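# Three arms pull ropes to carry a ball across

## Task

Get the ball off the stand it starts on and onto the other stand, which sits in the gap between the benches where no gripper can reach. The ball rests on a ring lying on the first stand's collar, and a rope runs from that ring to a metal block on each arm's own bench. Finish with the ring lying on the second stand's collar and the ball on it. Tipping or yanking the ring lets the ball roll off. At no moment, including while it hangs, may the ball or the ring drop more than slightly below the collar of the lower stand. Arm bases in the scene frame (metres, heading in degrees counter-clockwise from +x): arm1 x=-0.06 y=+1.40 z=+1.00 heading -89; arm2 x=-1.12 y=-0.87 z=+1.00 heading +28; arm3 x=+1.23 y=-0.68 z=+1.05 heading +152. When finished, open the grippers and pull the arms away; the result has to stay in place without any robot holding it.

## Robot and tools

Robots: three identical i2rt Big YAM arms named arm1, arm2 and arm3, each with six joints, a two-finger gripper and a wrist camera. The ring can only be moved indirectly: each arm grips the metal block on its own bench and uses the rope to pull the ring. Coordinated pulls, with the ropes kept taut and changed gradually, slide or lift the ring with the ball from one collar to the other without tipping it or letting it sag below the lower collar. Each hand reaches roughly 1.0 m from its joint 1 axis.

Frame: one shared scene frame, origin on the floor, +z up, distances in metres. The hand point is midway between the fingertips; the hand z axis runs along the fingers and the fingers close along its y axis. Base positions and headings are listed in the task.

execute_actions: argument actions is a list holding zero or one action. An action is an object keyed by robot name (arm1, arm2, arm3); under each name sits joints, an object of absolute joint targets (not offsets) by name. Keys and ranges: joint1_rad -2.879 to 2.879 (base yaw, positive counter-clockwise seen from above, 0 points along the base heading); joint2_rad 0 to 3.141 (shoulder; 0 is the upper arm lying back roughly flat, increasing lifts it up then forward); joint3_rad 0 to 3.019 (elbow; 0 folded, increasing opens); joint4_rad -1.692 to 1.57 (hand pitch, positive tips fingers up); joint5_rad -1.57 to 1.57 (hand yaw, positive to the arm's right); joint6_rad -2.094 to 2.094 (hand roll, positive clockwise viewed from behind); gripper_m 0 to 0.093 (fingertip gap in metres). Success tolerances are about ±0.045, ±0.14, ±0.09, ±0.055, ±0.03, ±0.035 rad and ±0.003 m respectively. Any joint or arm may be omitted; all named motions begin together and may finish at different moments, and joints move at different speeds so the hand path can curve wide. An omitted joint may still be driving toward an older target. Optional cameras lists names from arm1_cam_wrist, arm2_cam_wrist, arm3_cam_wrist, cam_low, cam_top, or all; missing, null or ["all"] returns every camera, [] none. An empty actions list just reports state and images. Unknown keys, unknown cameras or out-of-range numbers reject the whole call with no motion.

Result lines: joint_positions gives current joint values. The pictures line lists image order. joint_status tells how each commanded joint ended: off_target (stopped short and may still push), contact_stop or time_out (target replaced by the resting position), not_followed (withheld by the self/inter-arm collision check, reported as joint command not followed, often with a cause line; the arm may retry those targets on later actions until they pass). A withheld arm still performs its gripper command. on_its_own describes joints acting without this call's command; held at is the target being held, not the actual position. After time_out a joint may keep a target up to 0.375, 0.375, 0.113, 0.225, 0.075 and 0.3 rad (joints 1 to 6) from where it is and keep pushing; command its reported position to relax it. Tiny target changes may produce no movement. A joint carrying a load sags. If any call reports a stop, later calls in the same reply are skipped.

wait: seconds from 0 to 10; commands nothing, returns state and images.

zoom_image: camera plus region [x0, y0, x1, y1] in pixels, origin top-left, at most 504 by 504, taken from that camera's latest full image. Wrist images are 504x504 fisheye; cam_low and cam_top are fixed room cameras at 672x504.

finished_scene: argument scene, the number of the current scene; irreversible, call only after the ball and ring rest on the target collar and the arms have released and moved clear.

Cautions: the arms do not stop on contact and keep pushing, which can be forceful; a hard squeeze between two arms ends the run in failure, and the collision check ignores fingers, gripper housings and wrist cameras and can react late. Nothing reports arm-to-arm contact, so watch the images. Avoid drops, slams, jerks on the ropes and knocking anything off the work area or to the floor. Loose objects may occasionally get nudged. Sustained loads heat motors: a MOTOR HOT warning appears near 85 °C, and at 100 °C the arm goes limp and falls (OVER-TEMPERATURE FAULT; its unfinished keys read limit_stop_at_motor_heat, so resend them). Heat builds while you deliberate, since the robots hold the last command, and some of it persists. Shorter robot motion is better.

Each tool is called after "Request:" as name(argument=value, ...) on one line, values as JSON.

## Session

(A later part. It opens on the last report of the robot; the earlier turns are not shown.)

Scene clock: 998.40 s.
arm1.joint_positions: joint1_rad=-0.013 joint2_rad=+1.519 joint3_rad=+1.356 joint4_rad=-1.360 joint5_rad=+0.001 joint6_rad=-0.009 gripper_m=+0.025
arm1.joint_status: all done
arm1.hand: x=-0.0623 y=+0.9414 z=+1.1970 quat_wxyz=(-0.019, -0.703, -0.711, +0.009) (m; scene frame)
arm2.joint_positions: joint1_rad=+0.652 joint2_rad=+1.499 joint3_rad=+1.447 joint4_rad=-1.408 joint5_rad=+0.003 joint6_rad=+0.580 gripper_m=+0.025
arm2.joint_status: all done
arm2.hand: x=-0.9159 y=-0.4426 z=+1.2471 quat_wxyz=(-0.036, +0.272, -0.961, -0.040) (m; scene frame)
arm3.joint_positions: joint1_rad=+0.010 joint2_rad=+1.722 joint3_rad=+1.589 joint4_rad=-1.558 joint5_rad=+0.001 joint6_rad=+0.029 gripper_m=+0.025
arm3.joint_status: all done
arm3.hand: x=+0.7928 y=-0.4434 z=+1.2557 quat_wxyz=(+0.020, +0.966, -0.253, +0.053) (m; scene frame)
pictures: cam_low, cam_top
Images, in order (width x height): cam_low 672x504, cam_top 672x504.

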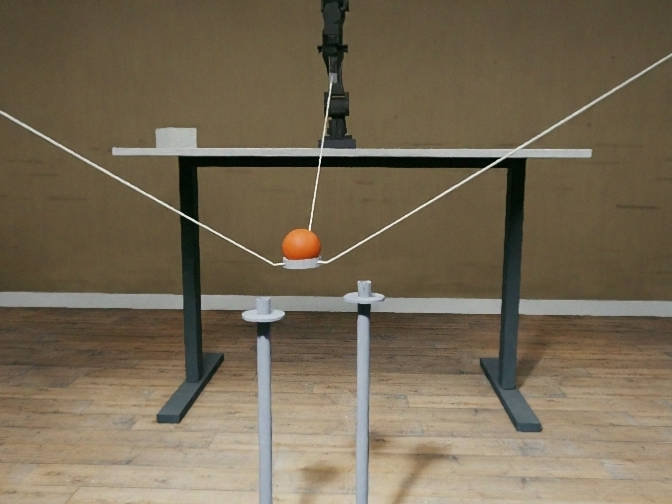

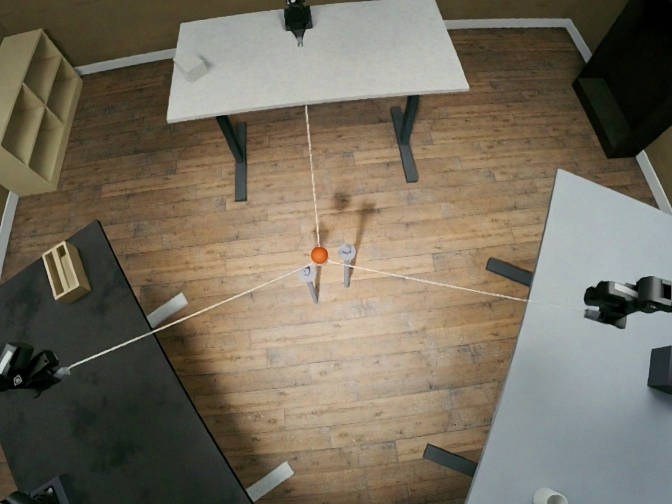

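Request:
execute_actions(actions=[{"arm1":{"joints":{"joint1_rad":0.082,"joint2_rad":1.44,"joint3_rad":1.331,"joint6_rad":0.092}},"arm2":{"joints":{"joint1_rad":0.599,"joint2_rad":1.576,"joint3_rad":1.596,"joint6_rad":0.515}},"arm3":{"joints":{"joint1_rad":-0.062,"joint2_rad":1.64,"joint3_rad":1.523,"joint6_rad":-0.053}}}], cameras=["cam_low","cam_top"])

Scene clock: 1011.00 s.
arm1.joint_positions: joint1_rad=+0.082 joint2_rad=+1.475 joint3_rad=+1.322 joint4_rad=-1.360 joint5_rad=+0.001 joint6_rad=+0.083 gripper_m=+0.025
arm1.joint_status: all done
arm1.hand: x=-0.0204 y=+0.9573 z=+1.2032 quat_wxyz=(-0.024, -0.702, -0.712, +0.010) (m; scene frame)
arm2.joint_positions: joint1_rad=+0.586 joint2_rad=+1.586 joint3_rad=+1.532 joint4_rad=-1.408 joint5_rad=+0.003 joint6_rad=+0.523 gripper_m=+0.025
arm2.joint_status: all done
arm2.hand: x=-0.8728 y=-0.4281 z=+1.2413 quat_wxyz=(-0.037, +0.269, -0.962, -0.037) (m; scene frame)
arm3.joint_positions: joint1_rad=-0.067 joint2_rad=+1.676 joint3_rad=+1.517 joint4_rad=-1.558 joint5_rad=+0.000 joint6_rad=-0.043 gripper_m=+0.025
arm3.joint_status: all done
arm3.hand: x=+0.8329 y=-0.4237 z=+1.2513 quat_wxyz=(+0.028, +0.964, -0.255, +0.065) (m; scene frame)
pictures: cam_low, cam_top
Images, in order (width x height): cam_low 672x504, cam_top 672x504.

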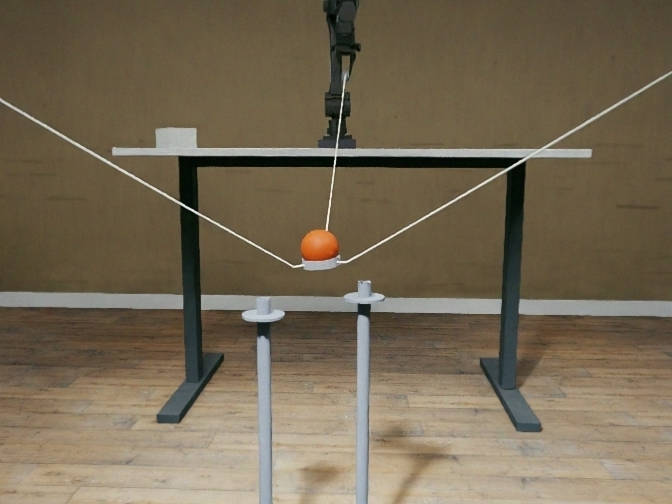

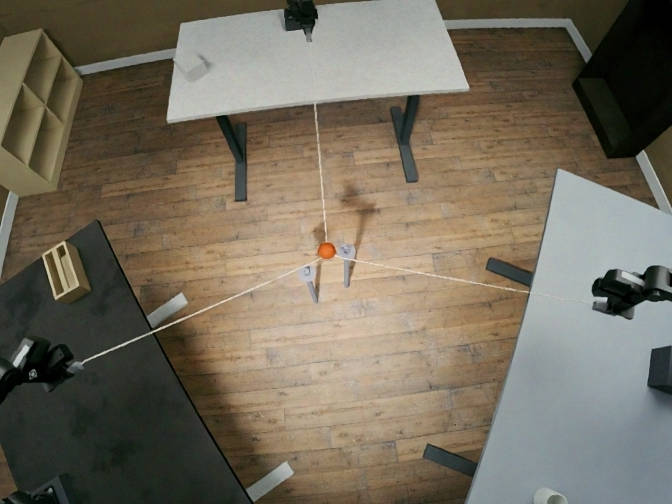

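Request:
execute_actions(actions=[{"arm1":{"joints":{"joint1_rad":0.178,"joint2_rad":1.399,"joint3_rad":1.304,"joint6_rad":0.189}},"arm2":{"joints":{"joint1_rad":0.552,"joint2_rad":1.64,"joint3_rad":1.697,"joint6_rad":0.465}},"arm3":{"joints":{"joint1_rad":-0.141,"joint2_rad":1.566,"joint3_rad":1.457,"joint6_rad":-0.133}}}], cameras=["cam_low","cam_top"])

Scene clock: 1024.63 s.
arm1.joint_positions: joint1_rad=+0.177 joint2_rad=+1.433 joint3_rad=+1.294 joint4_rad=-1.360 joint5_rad=+0.001 joint6_rad=+0.180 gripper_m=+0.025
arm1.joint_status: all done
arm1.hand: x=+0.0188 y=+0.9749 z=+1.2105 quat_wxyz=(-0.032, -0.703, -0.711, +0.012) (m; scene frame)
arm2.joint_positions: joint1_rad=+0.543 joint2_rad=+1.644 joint3_rad=+1.629 joint4_rad=-1.408 joint5_rad=+0.003 joint6_rad=+0.473 gripper_m=+0.025
arm2.joint_status: all done
arm2.hand: x=-0.8375 y=-0.4118 z=+1.2522 quat_wxyz=(-0.053, +0.272, -0.960, -0.048) (m; scene frame)
arm3.joint_positions: joint1_rad=-0.145 joint2_rad=+1.590 joint3_rad=+1.448 joint4_rad=-1.558 joint5_rad=+0.000 joint6_rad=-0.123 gripper_m=+0.025
arm3.joint_status: all done
arm3.hand: x=+0.8753 y=-0.4093 z=+1.2644 quat_wxyz=(+0.030, +0.965, -0.254, +0.055) (m; scene frame)
pictures: cam_low, cam_top
Images, in order (width x height): cam_low 672x504, cam_top 672x504.

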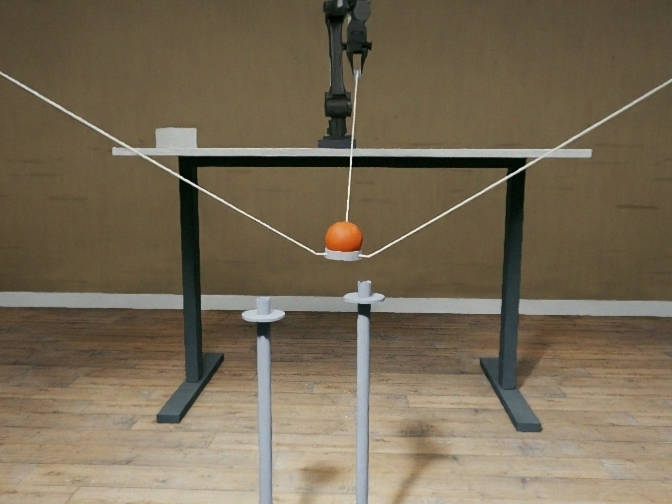

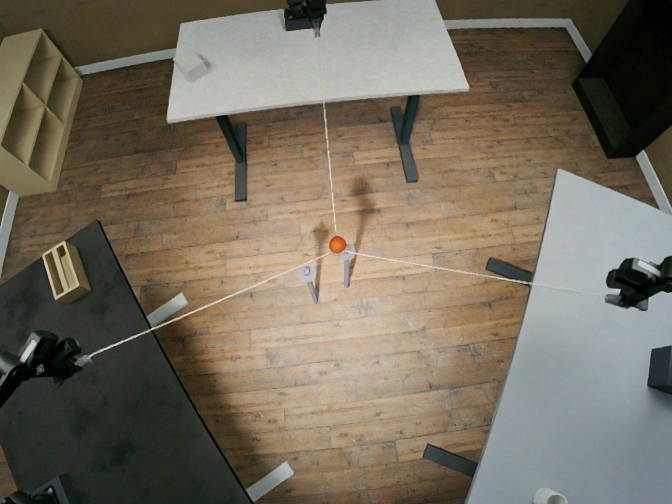

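Request:
execute_actions(actions=[{"arm1":{"joints":{"joint1_rad":0.279,"joint3_rad":1.288,"joint6_rad":0.289}},"arm2":{"joints":{"joint1_rad":0.506,"joint2_rad":1.73,"joint3_rad":1.805,"joint6_rad":0.42}},"arm3":{"joints":{"joint1_rad":-0.23,"joint2_rad":1.534,"joint3_rad":1.404,"joint6_rad":-0.223}}}], cameras=["cam_low","cam_top"])

Scene clock: 1044.20 s.
arm1.joint_positions: joint1_rad=+0.277 joint2_rad=+1.433 joint3_rad=+1.281 joint4_rad=-1.360 joint5_rad=+0.001 joint6_rad=+0.280 gripper_m=+0.025
arm1.joint_status: all done
arm1.hand: x=+0.0599 y=+0.9892 z=+1.2060 quat_wxyz=(-0.028, -0.703, -0.711, +0.006) (m; scene frame)
arm2.joint_positions: joint1_rad=+0.496 joint2_rad=+1.740 joint3_rad=+1.738 joint4_rad=-1.408 joint5_rad=+0.003 joint6_rad=+0.428 gripper_m=+0.025
arm2.joint_status: all done
arm2.hand: x=-0.7948 y=-0.3937 z=+1.2466 quat_wxyz=(-0.060, +0.270, -0.960, -0.050) (m; scene frame)
arm3.joint_positions: joint1_rad=-0.233 joint2_rad=+1.570 joint3_rad=+1.398 joint4_rad=-1.558 joint5_rad=-0.001 joint6_rad=-0.213 gripper_m=+0.025
arm3.joint_status: all done
arm3.hand: x=+0.9125 y=-0.3903 z=+1.2548 quat_wxyz=(+0.043, +0.964, -0.253, +0.066) (m; scene frame)
pictures: cam_low, cam_top
Images, in order (width x height): cam_low 672x504, cam_top 672x504.

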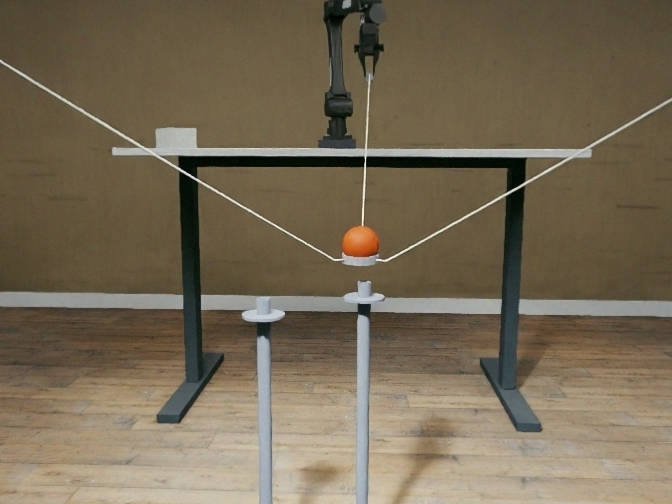

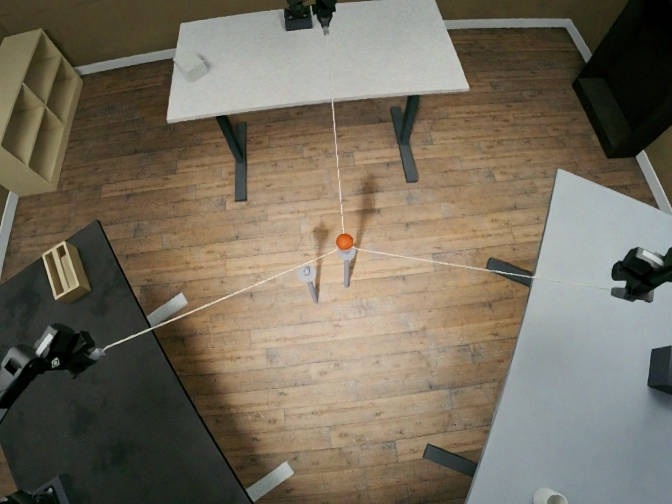

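Request:
execute_actions(actions=[], cameras=["cam_low","cam_top","arm1_cam_wrist"])

Request:
zoom_image(camera="cam_low", region=[310, 210, 430, 310])

Request:
zoom_image(camera="cam_top", region=[310, 215, 385, 275])

Scene clock: 1048.83 s.
arm1.joint_positions: joint1_rad=+0.277 joint2_rad=+1.433 joint3_rad=+1.281 joint4_rad=-1.360 joint5_rad=+0.001 joint6_rad=+0.281 gripper_m=+0.025
arm1.joint_status: all done
arm1.hand: x=+0.0599 y=+0.9892 z=+1.2060 quat_wxyz=(-0.028, -0.703, -0.711, +0.006) (m; scene frame)
arm2.joint_positions: joint1_rad=+0.496 joint2_rad=+1.740 joint3_rad=+1.738 joint4_rad=-1.408 joint5_rad=+0.003 joint6_rad=+0.428 gripper_m=+0.025
arm2.joint_status: all done
arm2.hand: x=-0.7948 y=-0.3937 z=+1.2466 quat_wxyz=(-0.060, +0.271, -0.960, -0.050) (m; scene frame)
arm3.joint_positions: joint1_rad=-0.233 joint2_rad=+1.570 joint3_rad=+1.398 joint4_rad=-1.558 joint5_rad=-0.001 joint6_rad=-0.213 gripper_m=+0.025
arm3.joint_status: all done
arm3.hand: x=+0.9125 y=-0.3903 z=+1.2548 quat_wxyz=(+0.043, +0.964, -0.253, +0.066) (m; scene frame)
pictures: arm1_cam_wrist, cam_low, cam_top
Images, in order (width x height): arm1_cam_wrist 504x504, cam_low 672x504, cam_top 672x504.

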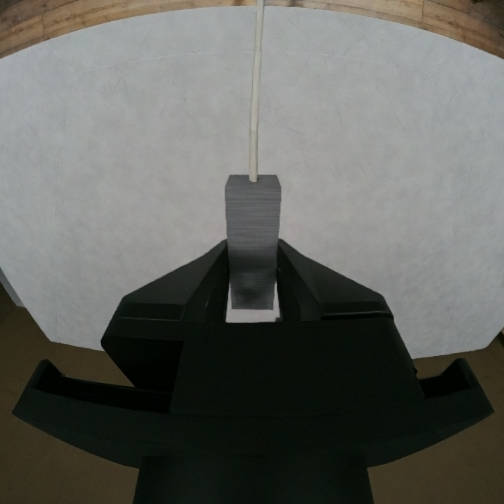

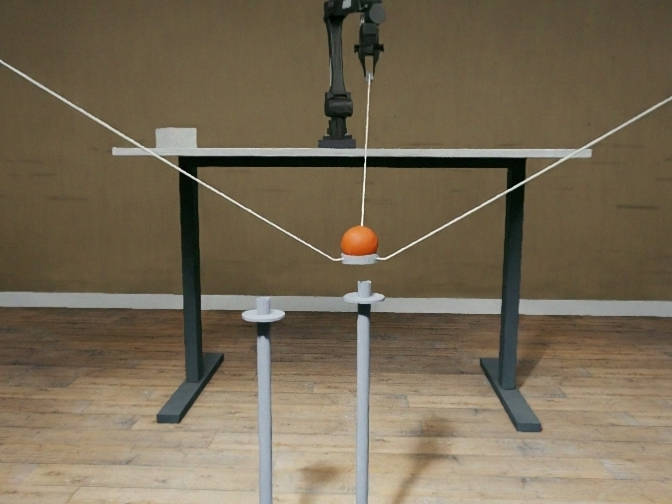

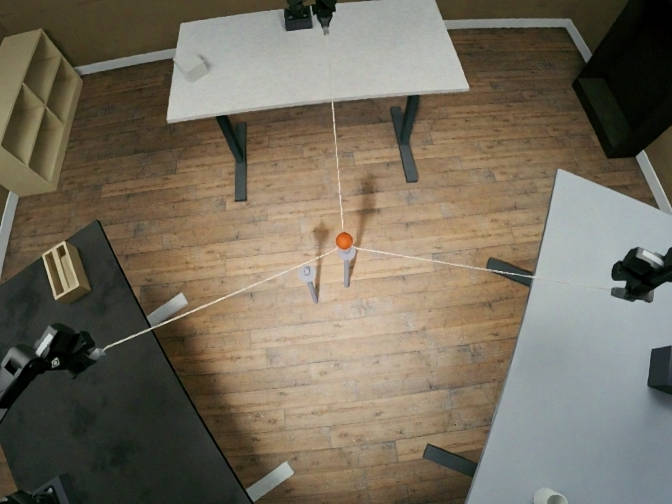

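Region (310, 210, 430, 310) of cam_low's 672x504 image, scaled by 4.200, with more detail than that image has.

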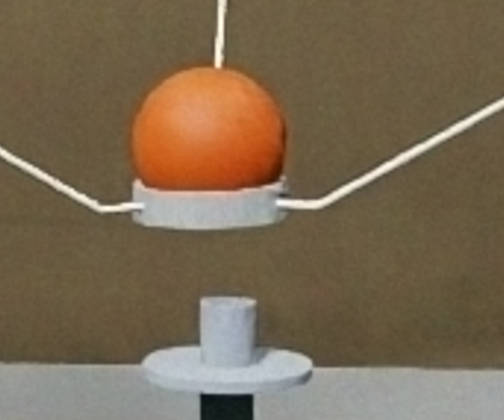

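Region (310, 215, 385, 275) of cam_top's 672x504 image, scaled by 6.720, with more detail than that image has; it fills the top 403 rows of this view, and the rest is white.

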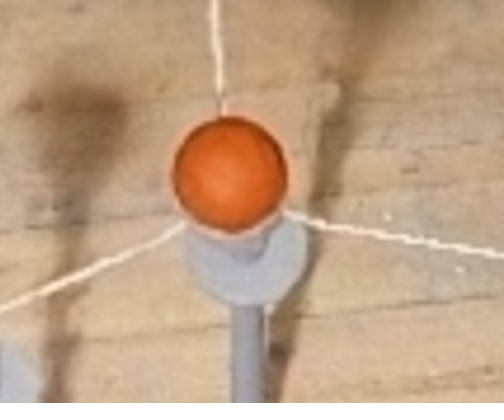

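Request:
execute_actions(actions=[{"arm1":{"joints":{"joint2_rad":1.458,"joint4_rad":-1.33}},"arm2":{"joints":{"joint2_rad":1.757,"joint4_rad":-1.385}},"arm3":{"joints":{"joint2_rad":1.595,"joint4_rad":-1.623}}}], cameras=["cam_low","cam_top"])

Scene clock: 1106.40 s.
arm1.joint_positions: joint1_rad=+0.277 joint2_rad=+1.468 joint3_rad=+1.281 joint4_rad=-1.336 joint5_rad=+0.001 joint6_rad=+0.281 gripper_m=+0.025
arm1.joint_status: all done
arm1.hand: x=+0.0626 y=+0.9811 z=+1.1917 quat_wxyz=(-0.023, -0.703, -0.711, +0.004) (m; scene frame)
arm2.joint_positions: joint1_rad=+0.496 joint2_rad=+1.758 joint3_rad=+1.738 joint4_rad=-1.387 joint5_rad=+0.003 joint6_rad=+0.428 gripper_m=+0.025
arm2.joint_status: all done
arm2.hand: x=-0.7907 y=-0.3876 z=+1.2373 quat_wxyz=(-0.062, +0.270, -0.959, -0.051) (m; scene frame)
arm3.joint_positions: joint1_rad=-0.233 joint2_rad=+1.595 joint3_rad=+1.398 joint4_rad=-1.599 joint5_rad=-0.001 joint6_rad=-0.213 gripper_m=+0.025
arm3.joint_status: all done
arm3.hand: x=+0.9187 y=-0.3960 z=+1.2468 quat_wxyz=(+0.058, +0.961, -0.252, +0.095) (m; scene frame)
pictures: cam_low, cam_top
Images, in order (width x height): cam_low 672x504, cam_top 672x504.

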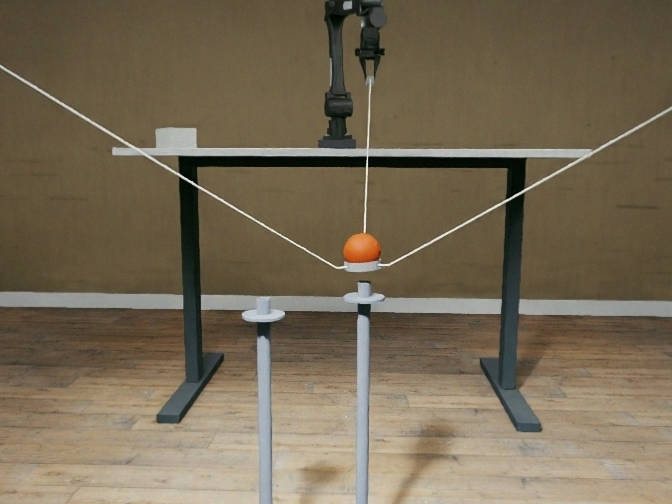

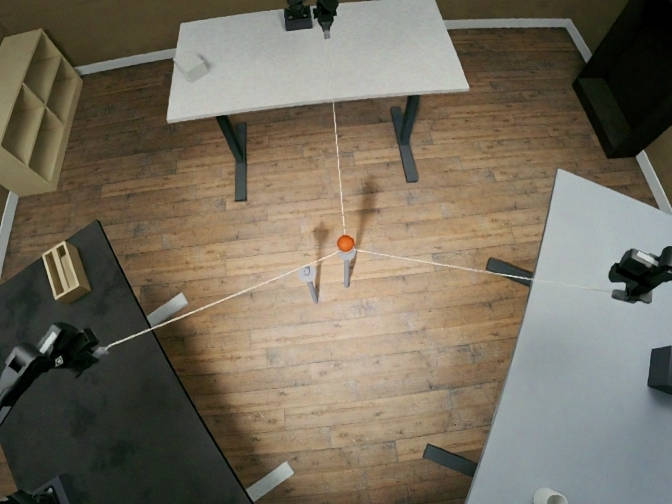

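Request:
execute_actions(actions=[], cameras=["cam_low","cam_top"])

Request:
zoom_image(camera="cam_low", region=[310, 210, 430, 310])

Request:
zoom_image(camera="cam_top", region=[310, 215, 385, 275])

Scene clock: 1112.53 s.
arm1.joint_positions: joint1_rad=+0.277 joint2_rad=+1.468 joint3_rad=+1.281 joint4_rad=-1.336 joint5_rad=+0.001 joint6_rad=+0.281 gripper_m=+0.025
arm1.joint_status: all done
arm1.hand: x=+0.0626 y=+0.9811 z=+1.1917 quat_wxyz=(-0.023, -0.703, -0.711, +0.004) (m; scene frame)
arm2.joint_positions: joint1_rad=+0.496 joint2_rad=+1.758 joint3_rad=+1.738 joint4_rad=-1.387 joint5_rad=+0.003 joint6_rad=+0.428 gripper_m=+0.025
arm2.joint_status: all done
arm2.hand: x=-0.7907 y=-0.3876 z=+1.2373 quat_wxyz=(-0.062, +0.270, -0.959, -0.051) (m; scene frame)
arm3.joint_positions: joint1_rad=-0.233 joint2_rad=+1.595 joint3_rad=+1.398 joint4_rad=-1.599 joint5_rad=-0.001 joint6_rad=-0.213 gripper_m=+0.025
arm3.joint_status: all done
arm3.hand: x=+0.9187 y=-0.3960 z=+1.2468 quat_wxyz=(+0.058, +0.961, -0.252, +0.095) (m; scene frame)
pictures: cam_low, cam_top
Images, in order (width x height): cam_low 672x504, cam_top 672x504.

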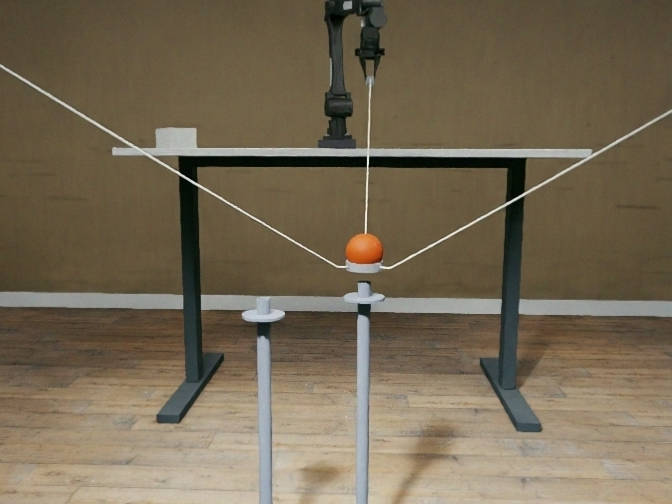

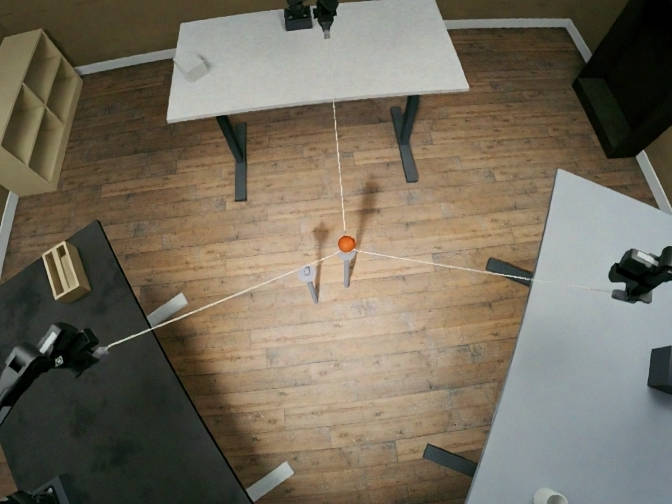

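Region (310, 210, 430, 310) of cam_low's 672x504 image, scaled by 4.200, with more detail than that image has.

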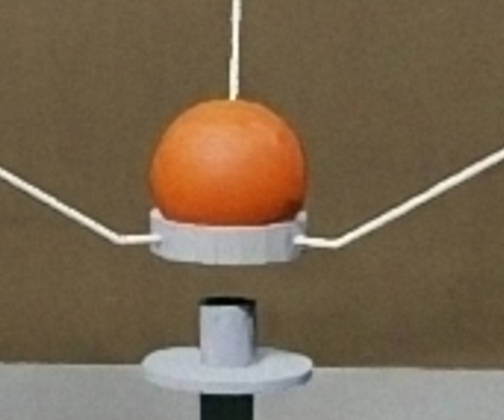

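Region (310, 215, 385, 275) of cam_top's 672x504 image, scaled by 6.720, with more detail than that image has; it fills the top 403 rows of this view, and the rest is white.

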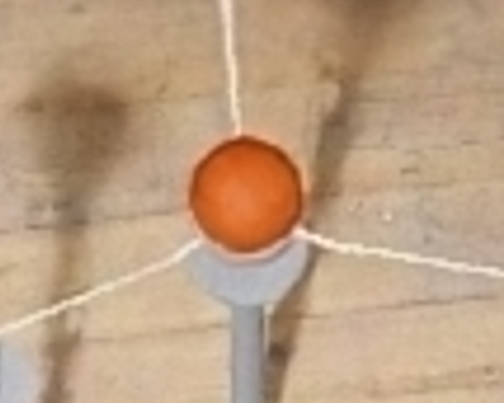

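Request:
execute_actions(actions=[{"arm1":{"joints":{"joint2_rad":1.488,"joint4_rad":-1.312}},"arm2":{"joints":{"joint2_rad":1.778}},"arm3":{"joints":{"joint2_rad":1.623}}}], cameras=["cam_low","cam_top"])

Request:
zoom_image(camera="cam_low", region=[310, 210, 430, 310])

Request:
zoom_image(camera="cam_top", region=[310, 215, 385, 275])

Scene clock: 1126.97 s.
arm1.joint_positions: joint1_rad=+0.277 joint2_rad=+1.496 joint3_rad=+1.281 joint4_rad=-1.318 joint5_rad=+0.001 joint6_rad=+0.281 gripper_m=+0.025
arm1.joint_status: all done
arm1.hand: x=+0.0645 y=+0.9753 z=+1.1803 quat_wxyz=(-0.019, -0.703, -0.711, +0.001) (m; scene frame)
arm2.joint_positions: joint1_rad=+0.496 joint2_rad=+1.780 joint3_rad=+1.738 joint4_rad=-1.387 joint5_rad=+0.003 joint6_rad=+0.428 gripper_m=+0.025
arm2.joint_status: all done
arm2.hand: x=-0.7895 y=-0.3858 z=+1.2251 quat_wxyz=(-0.053, +0.271, -0.960, -0.044) (m; scene frame)
arm3.joint_positions: joint1_rad=-0.233 joint2_rad=+1.623 joint3_rad=+1.398 joint4_rad=-1.600 joint5_rad=-0.001 joint6_rad=-0.213 gripper_m=+0.025
arm3.joint_status: all done
arm3.hand: x=+0.9175 y=-0.3951 z=+1.2355 quat_wxyz=(+0.064, +0.960, -0.252, +0.108) (m; scene frame)
pictures: cam_low, cam_top
Images, in order (width x height): cam_low 672x504, cam_top 672x504.

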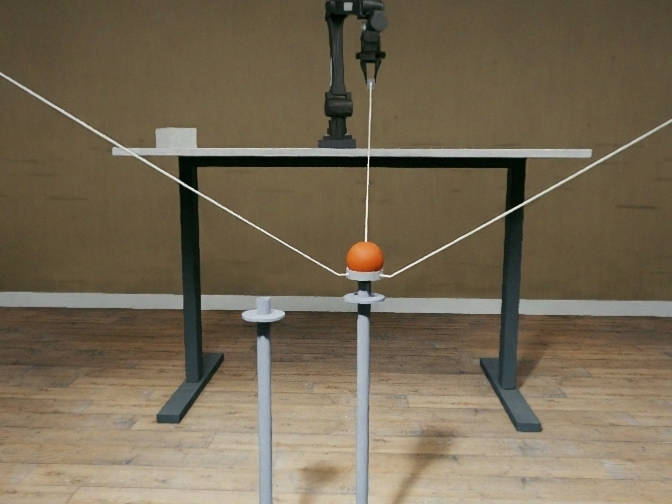

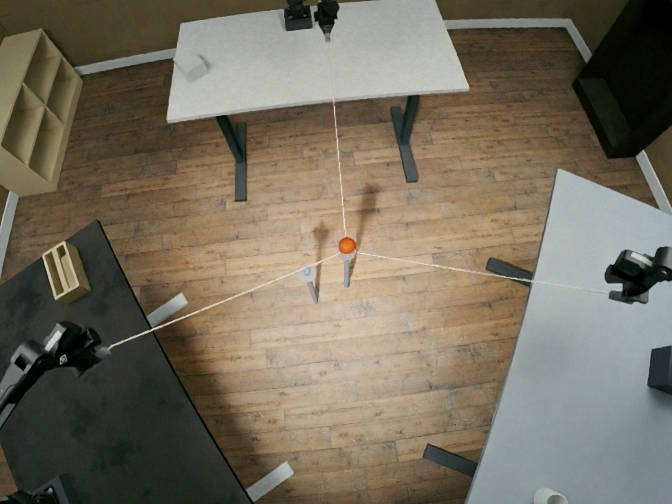

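Region (310, 210, 430, 310) of cam_low's 672x504 image, scaled by 4.200, with more detail than that image has.

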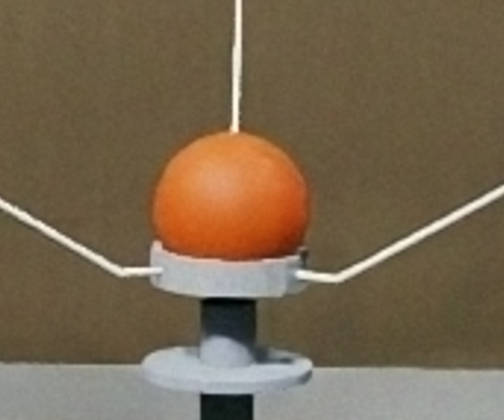

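Region (310, 215, 385, 275) of cam_top's 672x504 image, scaled by 6.720, with more detail than that image has; it fills the top 403 rows of this view, and the rest is white.

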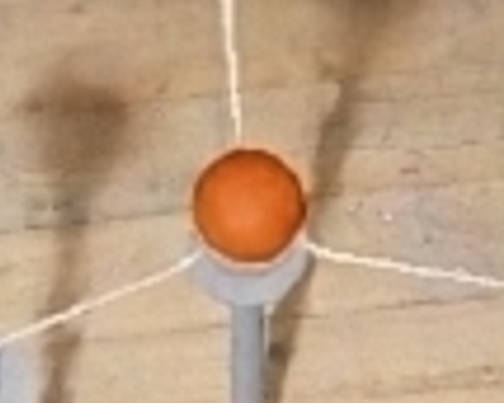

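Request:
execute_actions(actions=[{"arm1":{"joints":{"joint2_rad":1.528}},"arm2":{"joints":{"joint2_rad":1.804}},"arm3":{"joints":{"joint2_rad":1.661}}}], cameras=["cam_low","cam_top"])

Request:
zoom_image(camera="cam_low", region=[310, 210, 430, 310])

Request:
zoom_image(camera="cam_top", region=[310, 215, 385, 275])

Scene clock: 1139.13 s.
arm1.joint_positions: joint1_rad=+0.277 joint2_rad=+1.535 joint3_rad=+1.281 joint4_rad=-1.318 joint5_rad=+0.001 joint6_rad=+0.281 gripper_m=+0.025
arm1.joint_status: all done
arm1.hand: x=+0.0653 y=+0.9737 z=+1.1635 quat_wxyz=(-0.001, -0.703, -0.711, -0.008) (m; scene frame)
arm2.joint_positions: joint1_rad=+0.496 joint2_rad=+1.801 joint3_rad=+1.738 joint4_rad=-1.387 joint5_rad=+0.003 joint6_rad=+0.428 gripper_m=+0.025
arm2.joint_status: all done
arm2.hand: x=-0.7886 y=-0.3841 z=+1.2131 quat_wxyz=(-0.045, +0.271, -0.961, -0.037) (m; scene frame)
arm3.joint_positions: joint1_rad=-0.233 joint2_rad=+1.661 joint3_rad=+1.398 joint4_rad=-1.603 joint5_rad=-0.001 joint6_rad=-0.213 gripper_m=+0.025
arm3.joint_status: all done
arm3.hand: x=+0.9167 y=-0.3947 z=+1.2208 quat_wxyz=(+0.074, +0.957, -0.251, +0.126) (m; scene frame)
pictures: cam_low, cam_top
Images, in order (width x height): cam_low 672x504, cam_top 672x504.

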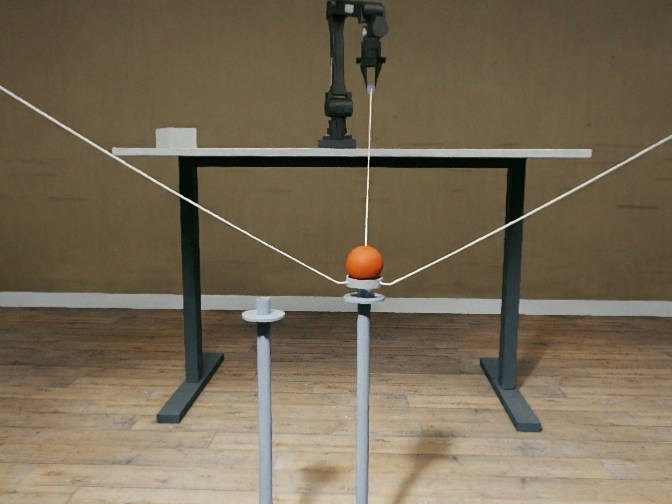

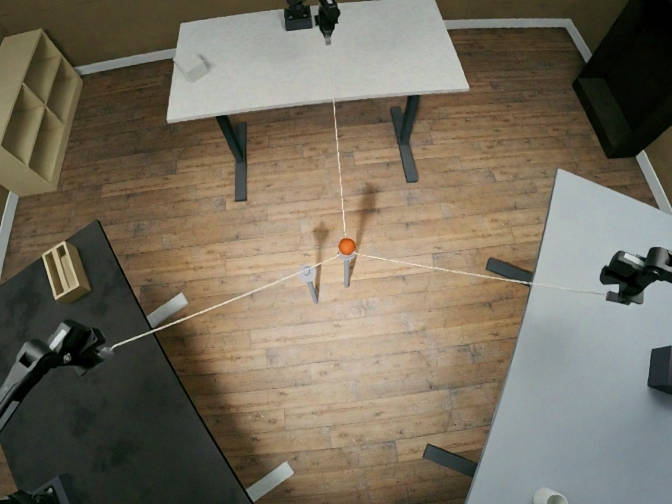

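Region (310, 210, 430, 310) of cam_low's 672x504 image, scaled by 4.200, with more detail than that image has.

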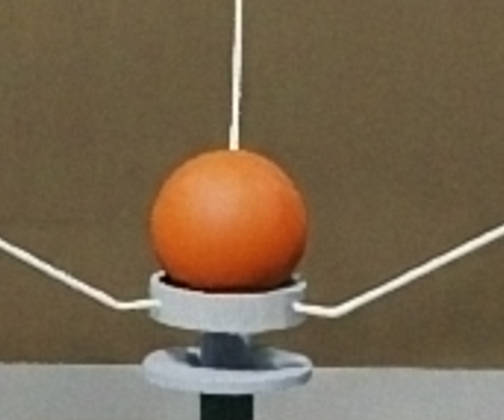

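Region (310, 215, 385, 275) of cam_top's 672x504 image, scaled by 6.720, with more detail than that image has; it fills the top 403 rows of this view, and the rest is white.

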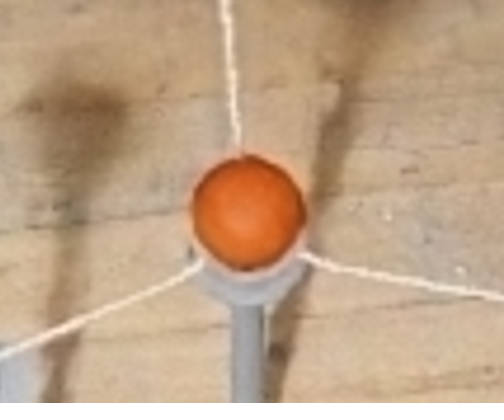

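Request:
execute_actions(actions=[{"arm1":{"joints":{"joint2_rad":1.59}},"arm2":{"joints":{"joint2_rad":1.855}},"arm3":{"joints":{"joint2_rad":1.72}}}], cameras=["cam_low"])

Request:
zoom_image(camera="cam_low", region=[310, 230, 430, 330])

Scene clock: 1188.50 s.
arm1.joint_positions: joint1_rad=+0.277 joint2_rad=+1.600 joint3_rad=+1.278 joint4_rad=-1.318 joint5_rad=+0.001 joint6_rad=+0.281 gripper_m=+0.025
arm1.joint_status: all done
arm1.hand: x=+0.0659 y=+0.9735 z=+1.1349 quat_wxyz=(+0.029, -0.702, -0.711, -0.024) (m; scene frame)
arm2.joint_positions: joint1_rad=+0.498 joint2_rad=+1.857 joint3_rad=+1.744 joint4_rad=-1.387 joint5_rad=+0.003 joint6_rad=+0.428 gripper_m=+0.025
arm2.joint_status: all done
arm2.hand: x=-0.7864 y=-0.3787 z=+1.1839 quat_wxyz=(-0.026, +0.273, -0.962, -0.021) (m; scene frame)
arm3.joint_positions: joint1_rad=-0.233 joint2_rad=+1.723 joint3_rad=+1.395 joint4_rad=-1.606 joint5_rad=-0.001 joint6_rad=-0.213 gripper_m=+0.025
arm3.joint_status: all done
arm3.hand: x=+0.9163 y=-0.3950 z=+1.1956 quat_wxyz=(+0.089, +0.952, -0.249, +0.156) (m; scene frame)
pictures: cam_low
Images, in order (width x height): cam_low 672x504.

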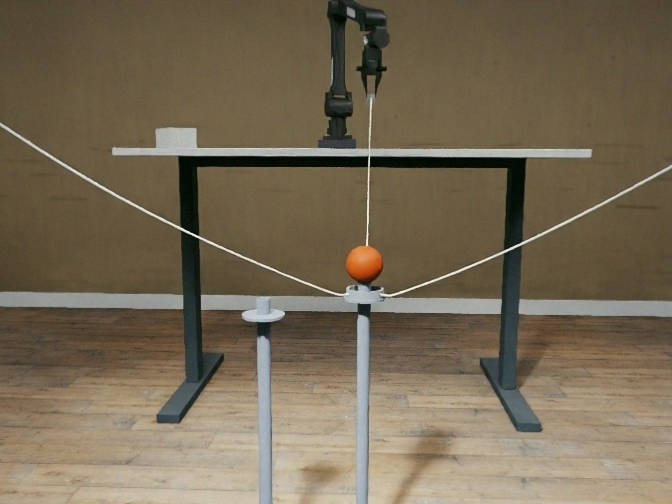

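Region (310, 230, 430, 330) of cam_low's 672x504 image, scaled by 4.200, with more detail than that image has.

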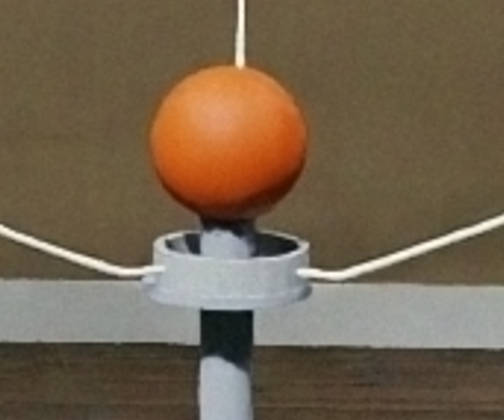

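Request:
execute_actions(actions=[{"arm1":{"joints":{"joint2_rad":1.88,"joint4_rad":-0.9}},"arm2":{"joints":{"joint2_rad":1.995,"joint3_rad":1.488,"joint4_rad":-1.005}},"arm3":{"joints":{"joint2_rad":2.01,"joint3_rad":1.306,"joint4_rad":-0.81}}}])

Scene clock: 1202.43 s.
arm1.joint_positions: joint1_rad=+0.277 joint2_rad=+1.914 joint3_rad=+1.269 joint4_rad=-0.916 joint5_rad=+0.001 joint6_rad=+0.281 gripper_m=+0.025
arm1.joint_status: all done
arm1.hand: x=+0.0897 y=+0.9033 z=+0.9826 quat_wxyz=(-0.006, -0.703, -0.711, -0.006) (m; scene frame)
arm2.joint_positions: joint1_rad=+0.498 joint2_rad=+1.996 joint3_rad=+1.476 joint4_rad=-1.013 joint5_rad=+0.003 joint6_rad=+0.427 gripper_m=+0.025
arm2.joint_status: all done
arm2.hand: x=-0.7927 y=-0.3878 z=+1.0094 quat_wxyz=(-0.013, +0.273, -0.962, -0.010) (m; scene frame)
arm3.joint_positions: joint1_rad=-0.233 joint2_rad=+2.038 joint3_rad=+1.285 joint4_rad=-0.822 joint5_rad=-0.001 joint6_rad=-0.214 gripper_m=+0.025
arm3.joint_status: all done
arm3.hand: x=+0.8313 y=-0.3237 z=+0.9852 quat_wxyz=(+0.008, +0.967, -0.254, -0.004) (m; scene frame)
pictures: arm1_cam_wrist, arm2_cam_wrist, arm3_cam_wrist, cam_low, cam_top
Images, in order (width x height): arm1_cam_wrist 504x504, arm2_cam_wrist 504x504, arm3_cam_wrist 504x504, cam_low 672x504, cam_top 672x504.

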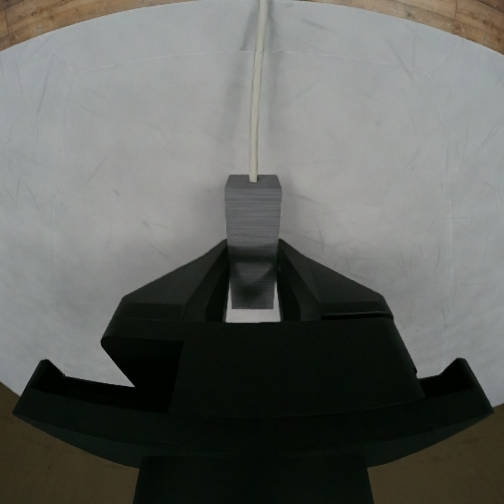

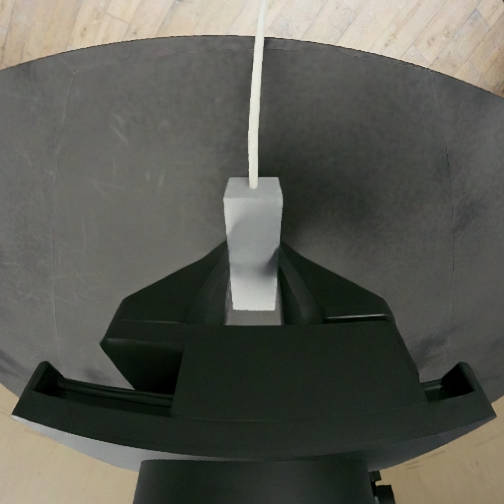

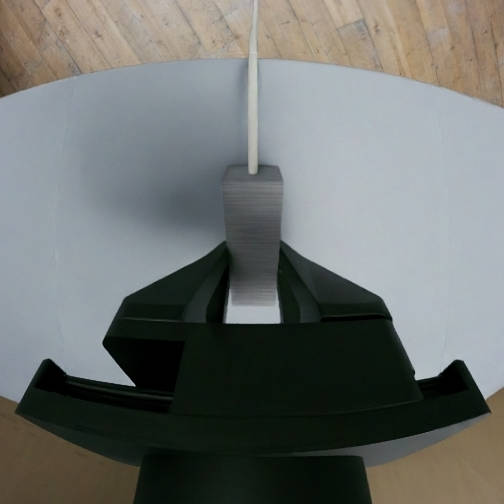

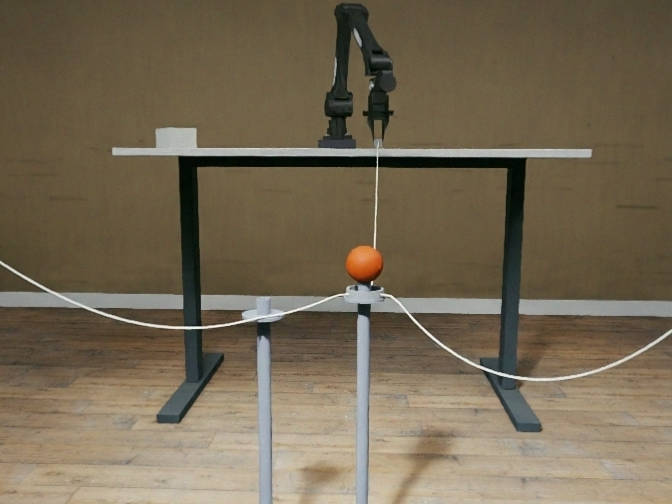

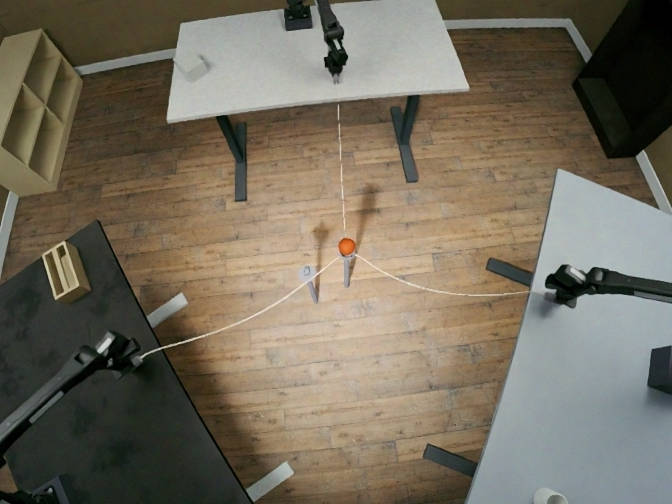

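Request:
execute_actions(actions=[{"arm1":{"joints":{"joint2_rad":1.928}},"arm2":{"joints":{"joint2_rad":2.043}},"arm3":{"joints":{"joint2_rad":2.058}}}], cameras=[])

Scene clock: 1211.23 s.
arm1.joint_positions: joint1_rad=+0.277 joint2_rad=+1.923 joint3_rad=+1.269 joint4_rad=-0.916 joint5_rad=+0.001 joint6_rad=+0.281 gripper_m=+0.025
arm1.joint_status: all done
arm1.hand: x=+0.0894 y=+0.9045 z=+0.9782 quat_wxyz=(-0.002, -0.703, -0.711, -0.008) (m; scene frame)
arm2.joint_positions: joint1_rad=+0.498 joint2_rad=+2.037 joint3_rad=+1.476 joint4_rad=-1.012 joint5_rad=+0.003 joint6_rad=+0.427 gripper_m=+0.025
arm2.joint_status: all done
arm2.hand: x=-0.7956 y=-0.3921 z=+0.9869 quat_wxyz=(+0.002, +0.273, -0.962, +0.003) (m; scene frame)
arm3.joint_positions: joint1_rad=-0.233 joint2_rad=+2.045 joint3_rad=+1.285 joint4_rad=-0.822 joint5_rad=-0.001 joint6_rad=-0.214 gripper_m=+0.025
arm3.joint_status: all done
arm3.hand: x=+0.8322 y=-0.3247 z=+0.9817 quat_wxyz=(+0.009, +0.967, -0.254, -0.001) (m; scene frame)
pictures: none
No camera images: the call's "cameras" was empty. Leave "cameras" out to get every camera's image.

Request:
execute_actions(actions=[{"arm1":{"joints":{"joint2_rad":1.939}},"arm2":{"joints":{"joint2_rad":2.054}},"arm3":{"joints":{"joint2_rad":2.072}}}], cameras=[])

Scene clock: 1221.53 s.
arm1.joint_positions: joint1_rad=+0.277 joint2_rad=+1.929 joint3_rad=+1.269 joint4_rad=-0.915 joint5_rad=+0.001 joint6_rad=+0.281 gripper_m=+0.025
arm1.joint_status: all done
arm1.hand: x=+0.0893 y=+0.9051 z=+0.9753 quat_wxyz=(+0.000, -0.703, -0.711, -0.009) (m; scene frame)
arm2.joint_positions: joint1_rad=+0.498 joint2_rad=+2.037 joint3_rad=+1.476 joint4_rad=-1.012 joint5_rad=+0.003 joint6_rad=+0.427 gripper_m=+0.025
arm2.joint_status: all done
arm2.hand: x=-0.7956 y=-0.3921 z=+0.9869 quat_wxyz=(+0.002, +0.273, -0.962, +0.003) (m; scene frame)
arm3.joint_positions: joint1_rad=-0.233 joint2_rad=+2.057 joint3_rad=+1.285 joint4_rad=-0.819 joint5_rad=-0.001 joint6_rad=-0.214 gripper_m=+0.025
arm3.joint_status: all done
arm3.hand: x=+0.8334 y=-0.3258 z=+0.9757 quat_wxyz=(+0.011, +0.967, -0.254, +0.003) (m; scene frame)
pictures: none
No camera images: the call's "cameras" was empty. Leave "cameras" out to get every camera's image.

Blocks are at the bench surface. Opening the grippers.

Request:
execute_actions(actions=[{"arm1":{"joints":{"gripper_m":0.06,"joint2_rad":1.929}},"arm2":{"joints":{"gripper_m":0.06,"joint2_rad":2.04}},"arm3":{"joints":{"gripper_m":0.06,"joint2_rad":2.057}}}], cameras=["arm1_cam_wrist","arm2_cam_wrist","arm3_cam_wrist"])

Scene clock: 1233.87 s.
arm1.joint_positions: joint1_rad=+0.277 joint2_rad=+1.929 joint3_rad=+1.269 joint4_rad=-0.915 joint5_rad=+0.001 joint6_rad=+0.281 gripper_m=+0.060
arm1.joint_status: all done
arm1.hand: x=+0.0893 y=+0.9051 z=+0.9753 quat_wxyz=(+0.000, -0.703, -0.711, -0.009) (m; scene frame)
arm2.joint_positions: joint1_rad=+0.498 joint2_rad=+2.037 joint3_rad=+1.476 joint4_rad=-1.012 joint5_rad=+0.003 joint6_rad=+0.427 gripper_m=+0.060
arm2.joint_status: all done
arm2.hand: x=-0.7956 y=-0.3921 z=+0.9869 quat_wxyz=(+0.002, +0.273, -0.962, +0.003) (m; scene frame)
arm3.joint_positions: joint1_rad=-0.233 joint2_rad=+2.057 joint3_rad=+1.285 joint4_rad=-0.819 joint5_rad=-0.001 joint6_rad=-0.214 gripper_m=+0.060
arm3.joint_status: all done
arm3.hand: x=+0.8334 y=-0.3258 z=+0.9757 quat_wxyz=(+0.011, +0.967, -0.254, +0.003) (m; scene frame)
pictures: arm1_cam_wrist, arm2_cam_wrist, arm3_cam_wrist
Images, in order (width x height): arm1_cam_wrist 504x504, arm2_cam_wrist 504x504, arm3_cam_wrist 504x504.

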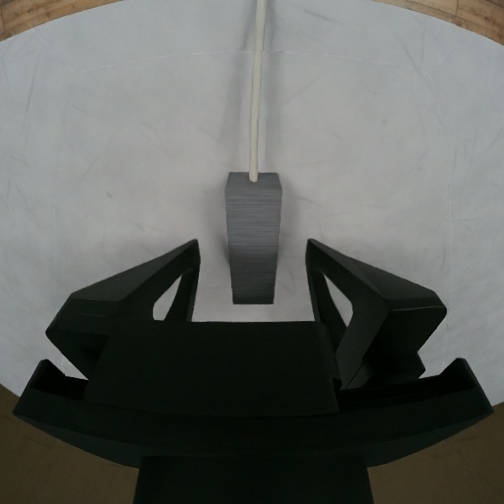

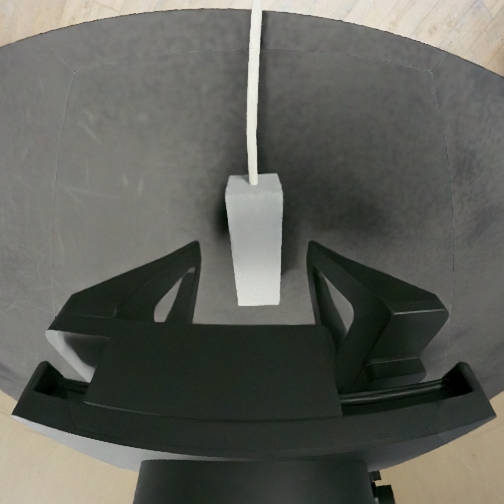

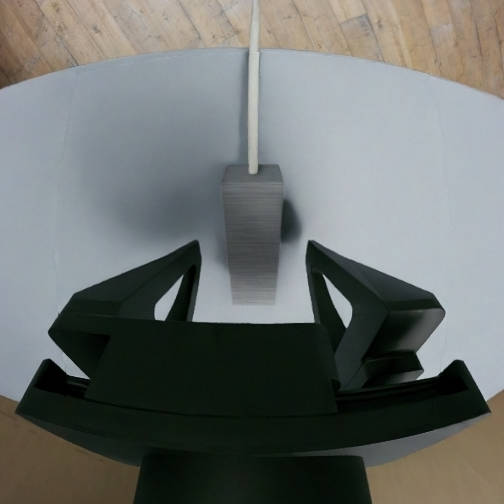

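Request:
execute_actions(actions=[{"arm1":{"joints":{"joint2_rad":1.35}},"arm2":{"joints":{"joint2_rad":1.45}},"arm3":{"joints":{"joint2_rad":1.45}}}], cameras=["cam_low","cam_top"])

Request:
zoom_image(camera="cam_low", region=[230, 230, 430, 340])

Scene clock: 1243.67 s.
arm1.joint_positions: joint1_rad=+0.277 joint2_rad=+1.345 joint3_rad=+1.269 joint4_rad=-0.915 joint5_rad=+0.001 joint6_rad=+0.281 gripper_m=+0.060
arm1.joint_status: all done
arm1.hand: x=+0.0848 y=+0.9024 z=+1.2738 quat_wxyz=(-0.253, -0.676, -0.680, +0.129) (m; scene frame)
arm2.joint_positions: joint1_rad=+0.498 joint2_rad=+1.449 joint3_rad=+1.476 joint4_rad=-1.010 joint5_rad=+0.003 joint6_rad=+0.427 gripper_m=+0.060
arm2.joint_status: all done
arm2.hand: x=-0.8025 y=-0.4028 z=+1.3181 quat_wxyz=(-0.220, +0.261, -0.921, -0.186) (m; scene frame)
arm3.joint_positions: joint1_rad=-0.233 joint2_rad=+1.438 joint3_rad=+1.289 joint4_rad=-0.819 joint5_rad=-0.001 joint6_rad=-0.214 gripper_m=+0.060
arm3.joint_status: all done
arm3.hand: x=+0.8165 y=-0.3037 z=+1.3095 quat_wxyz=(-0.128, +0.923, -0.244, -0.270) (m; scene frame)
pictures: cam_low, cam_top
Images, in order (width x height): cam_low 672x504, cam_top 672x504.

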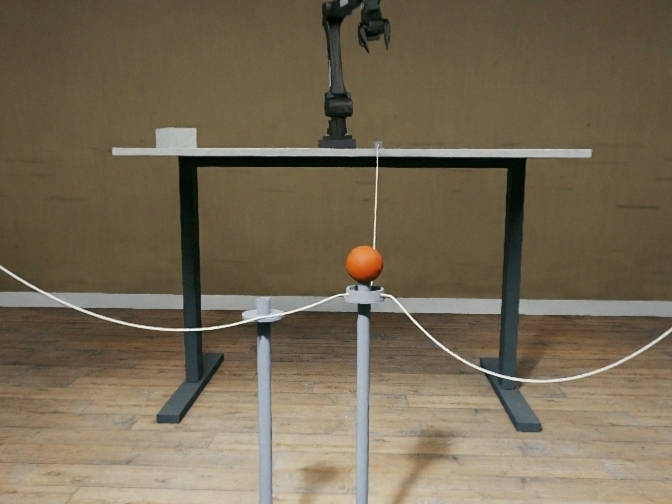

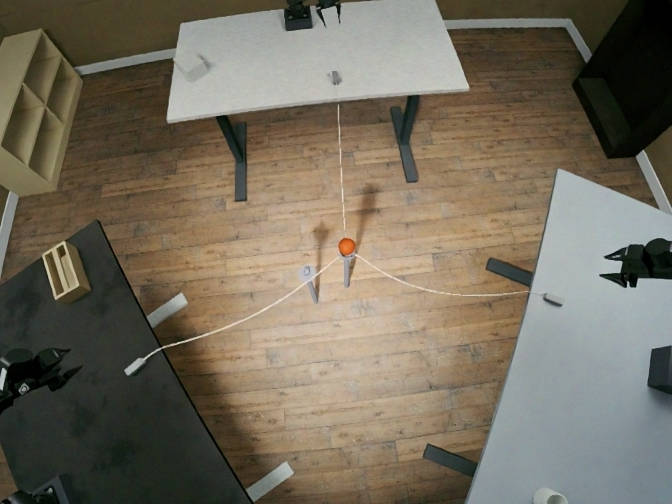

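Region (230, 230, 430, 340) of cam_low's 672x504 image, scaled by 2.520, with more detail than that image has; it fills the top 277 rows of this view, and the rest is white.

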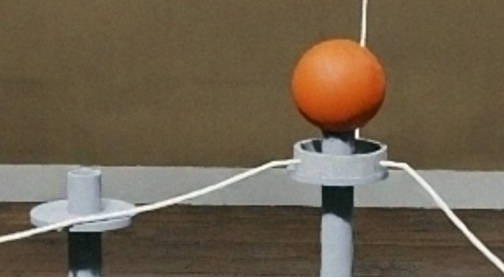

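Ball on stand 2, ring on the collar, hands clear.

Request:
finished_scene(scene=1)

The scene is finished: the task was done.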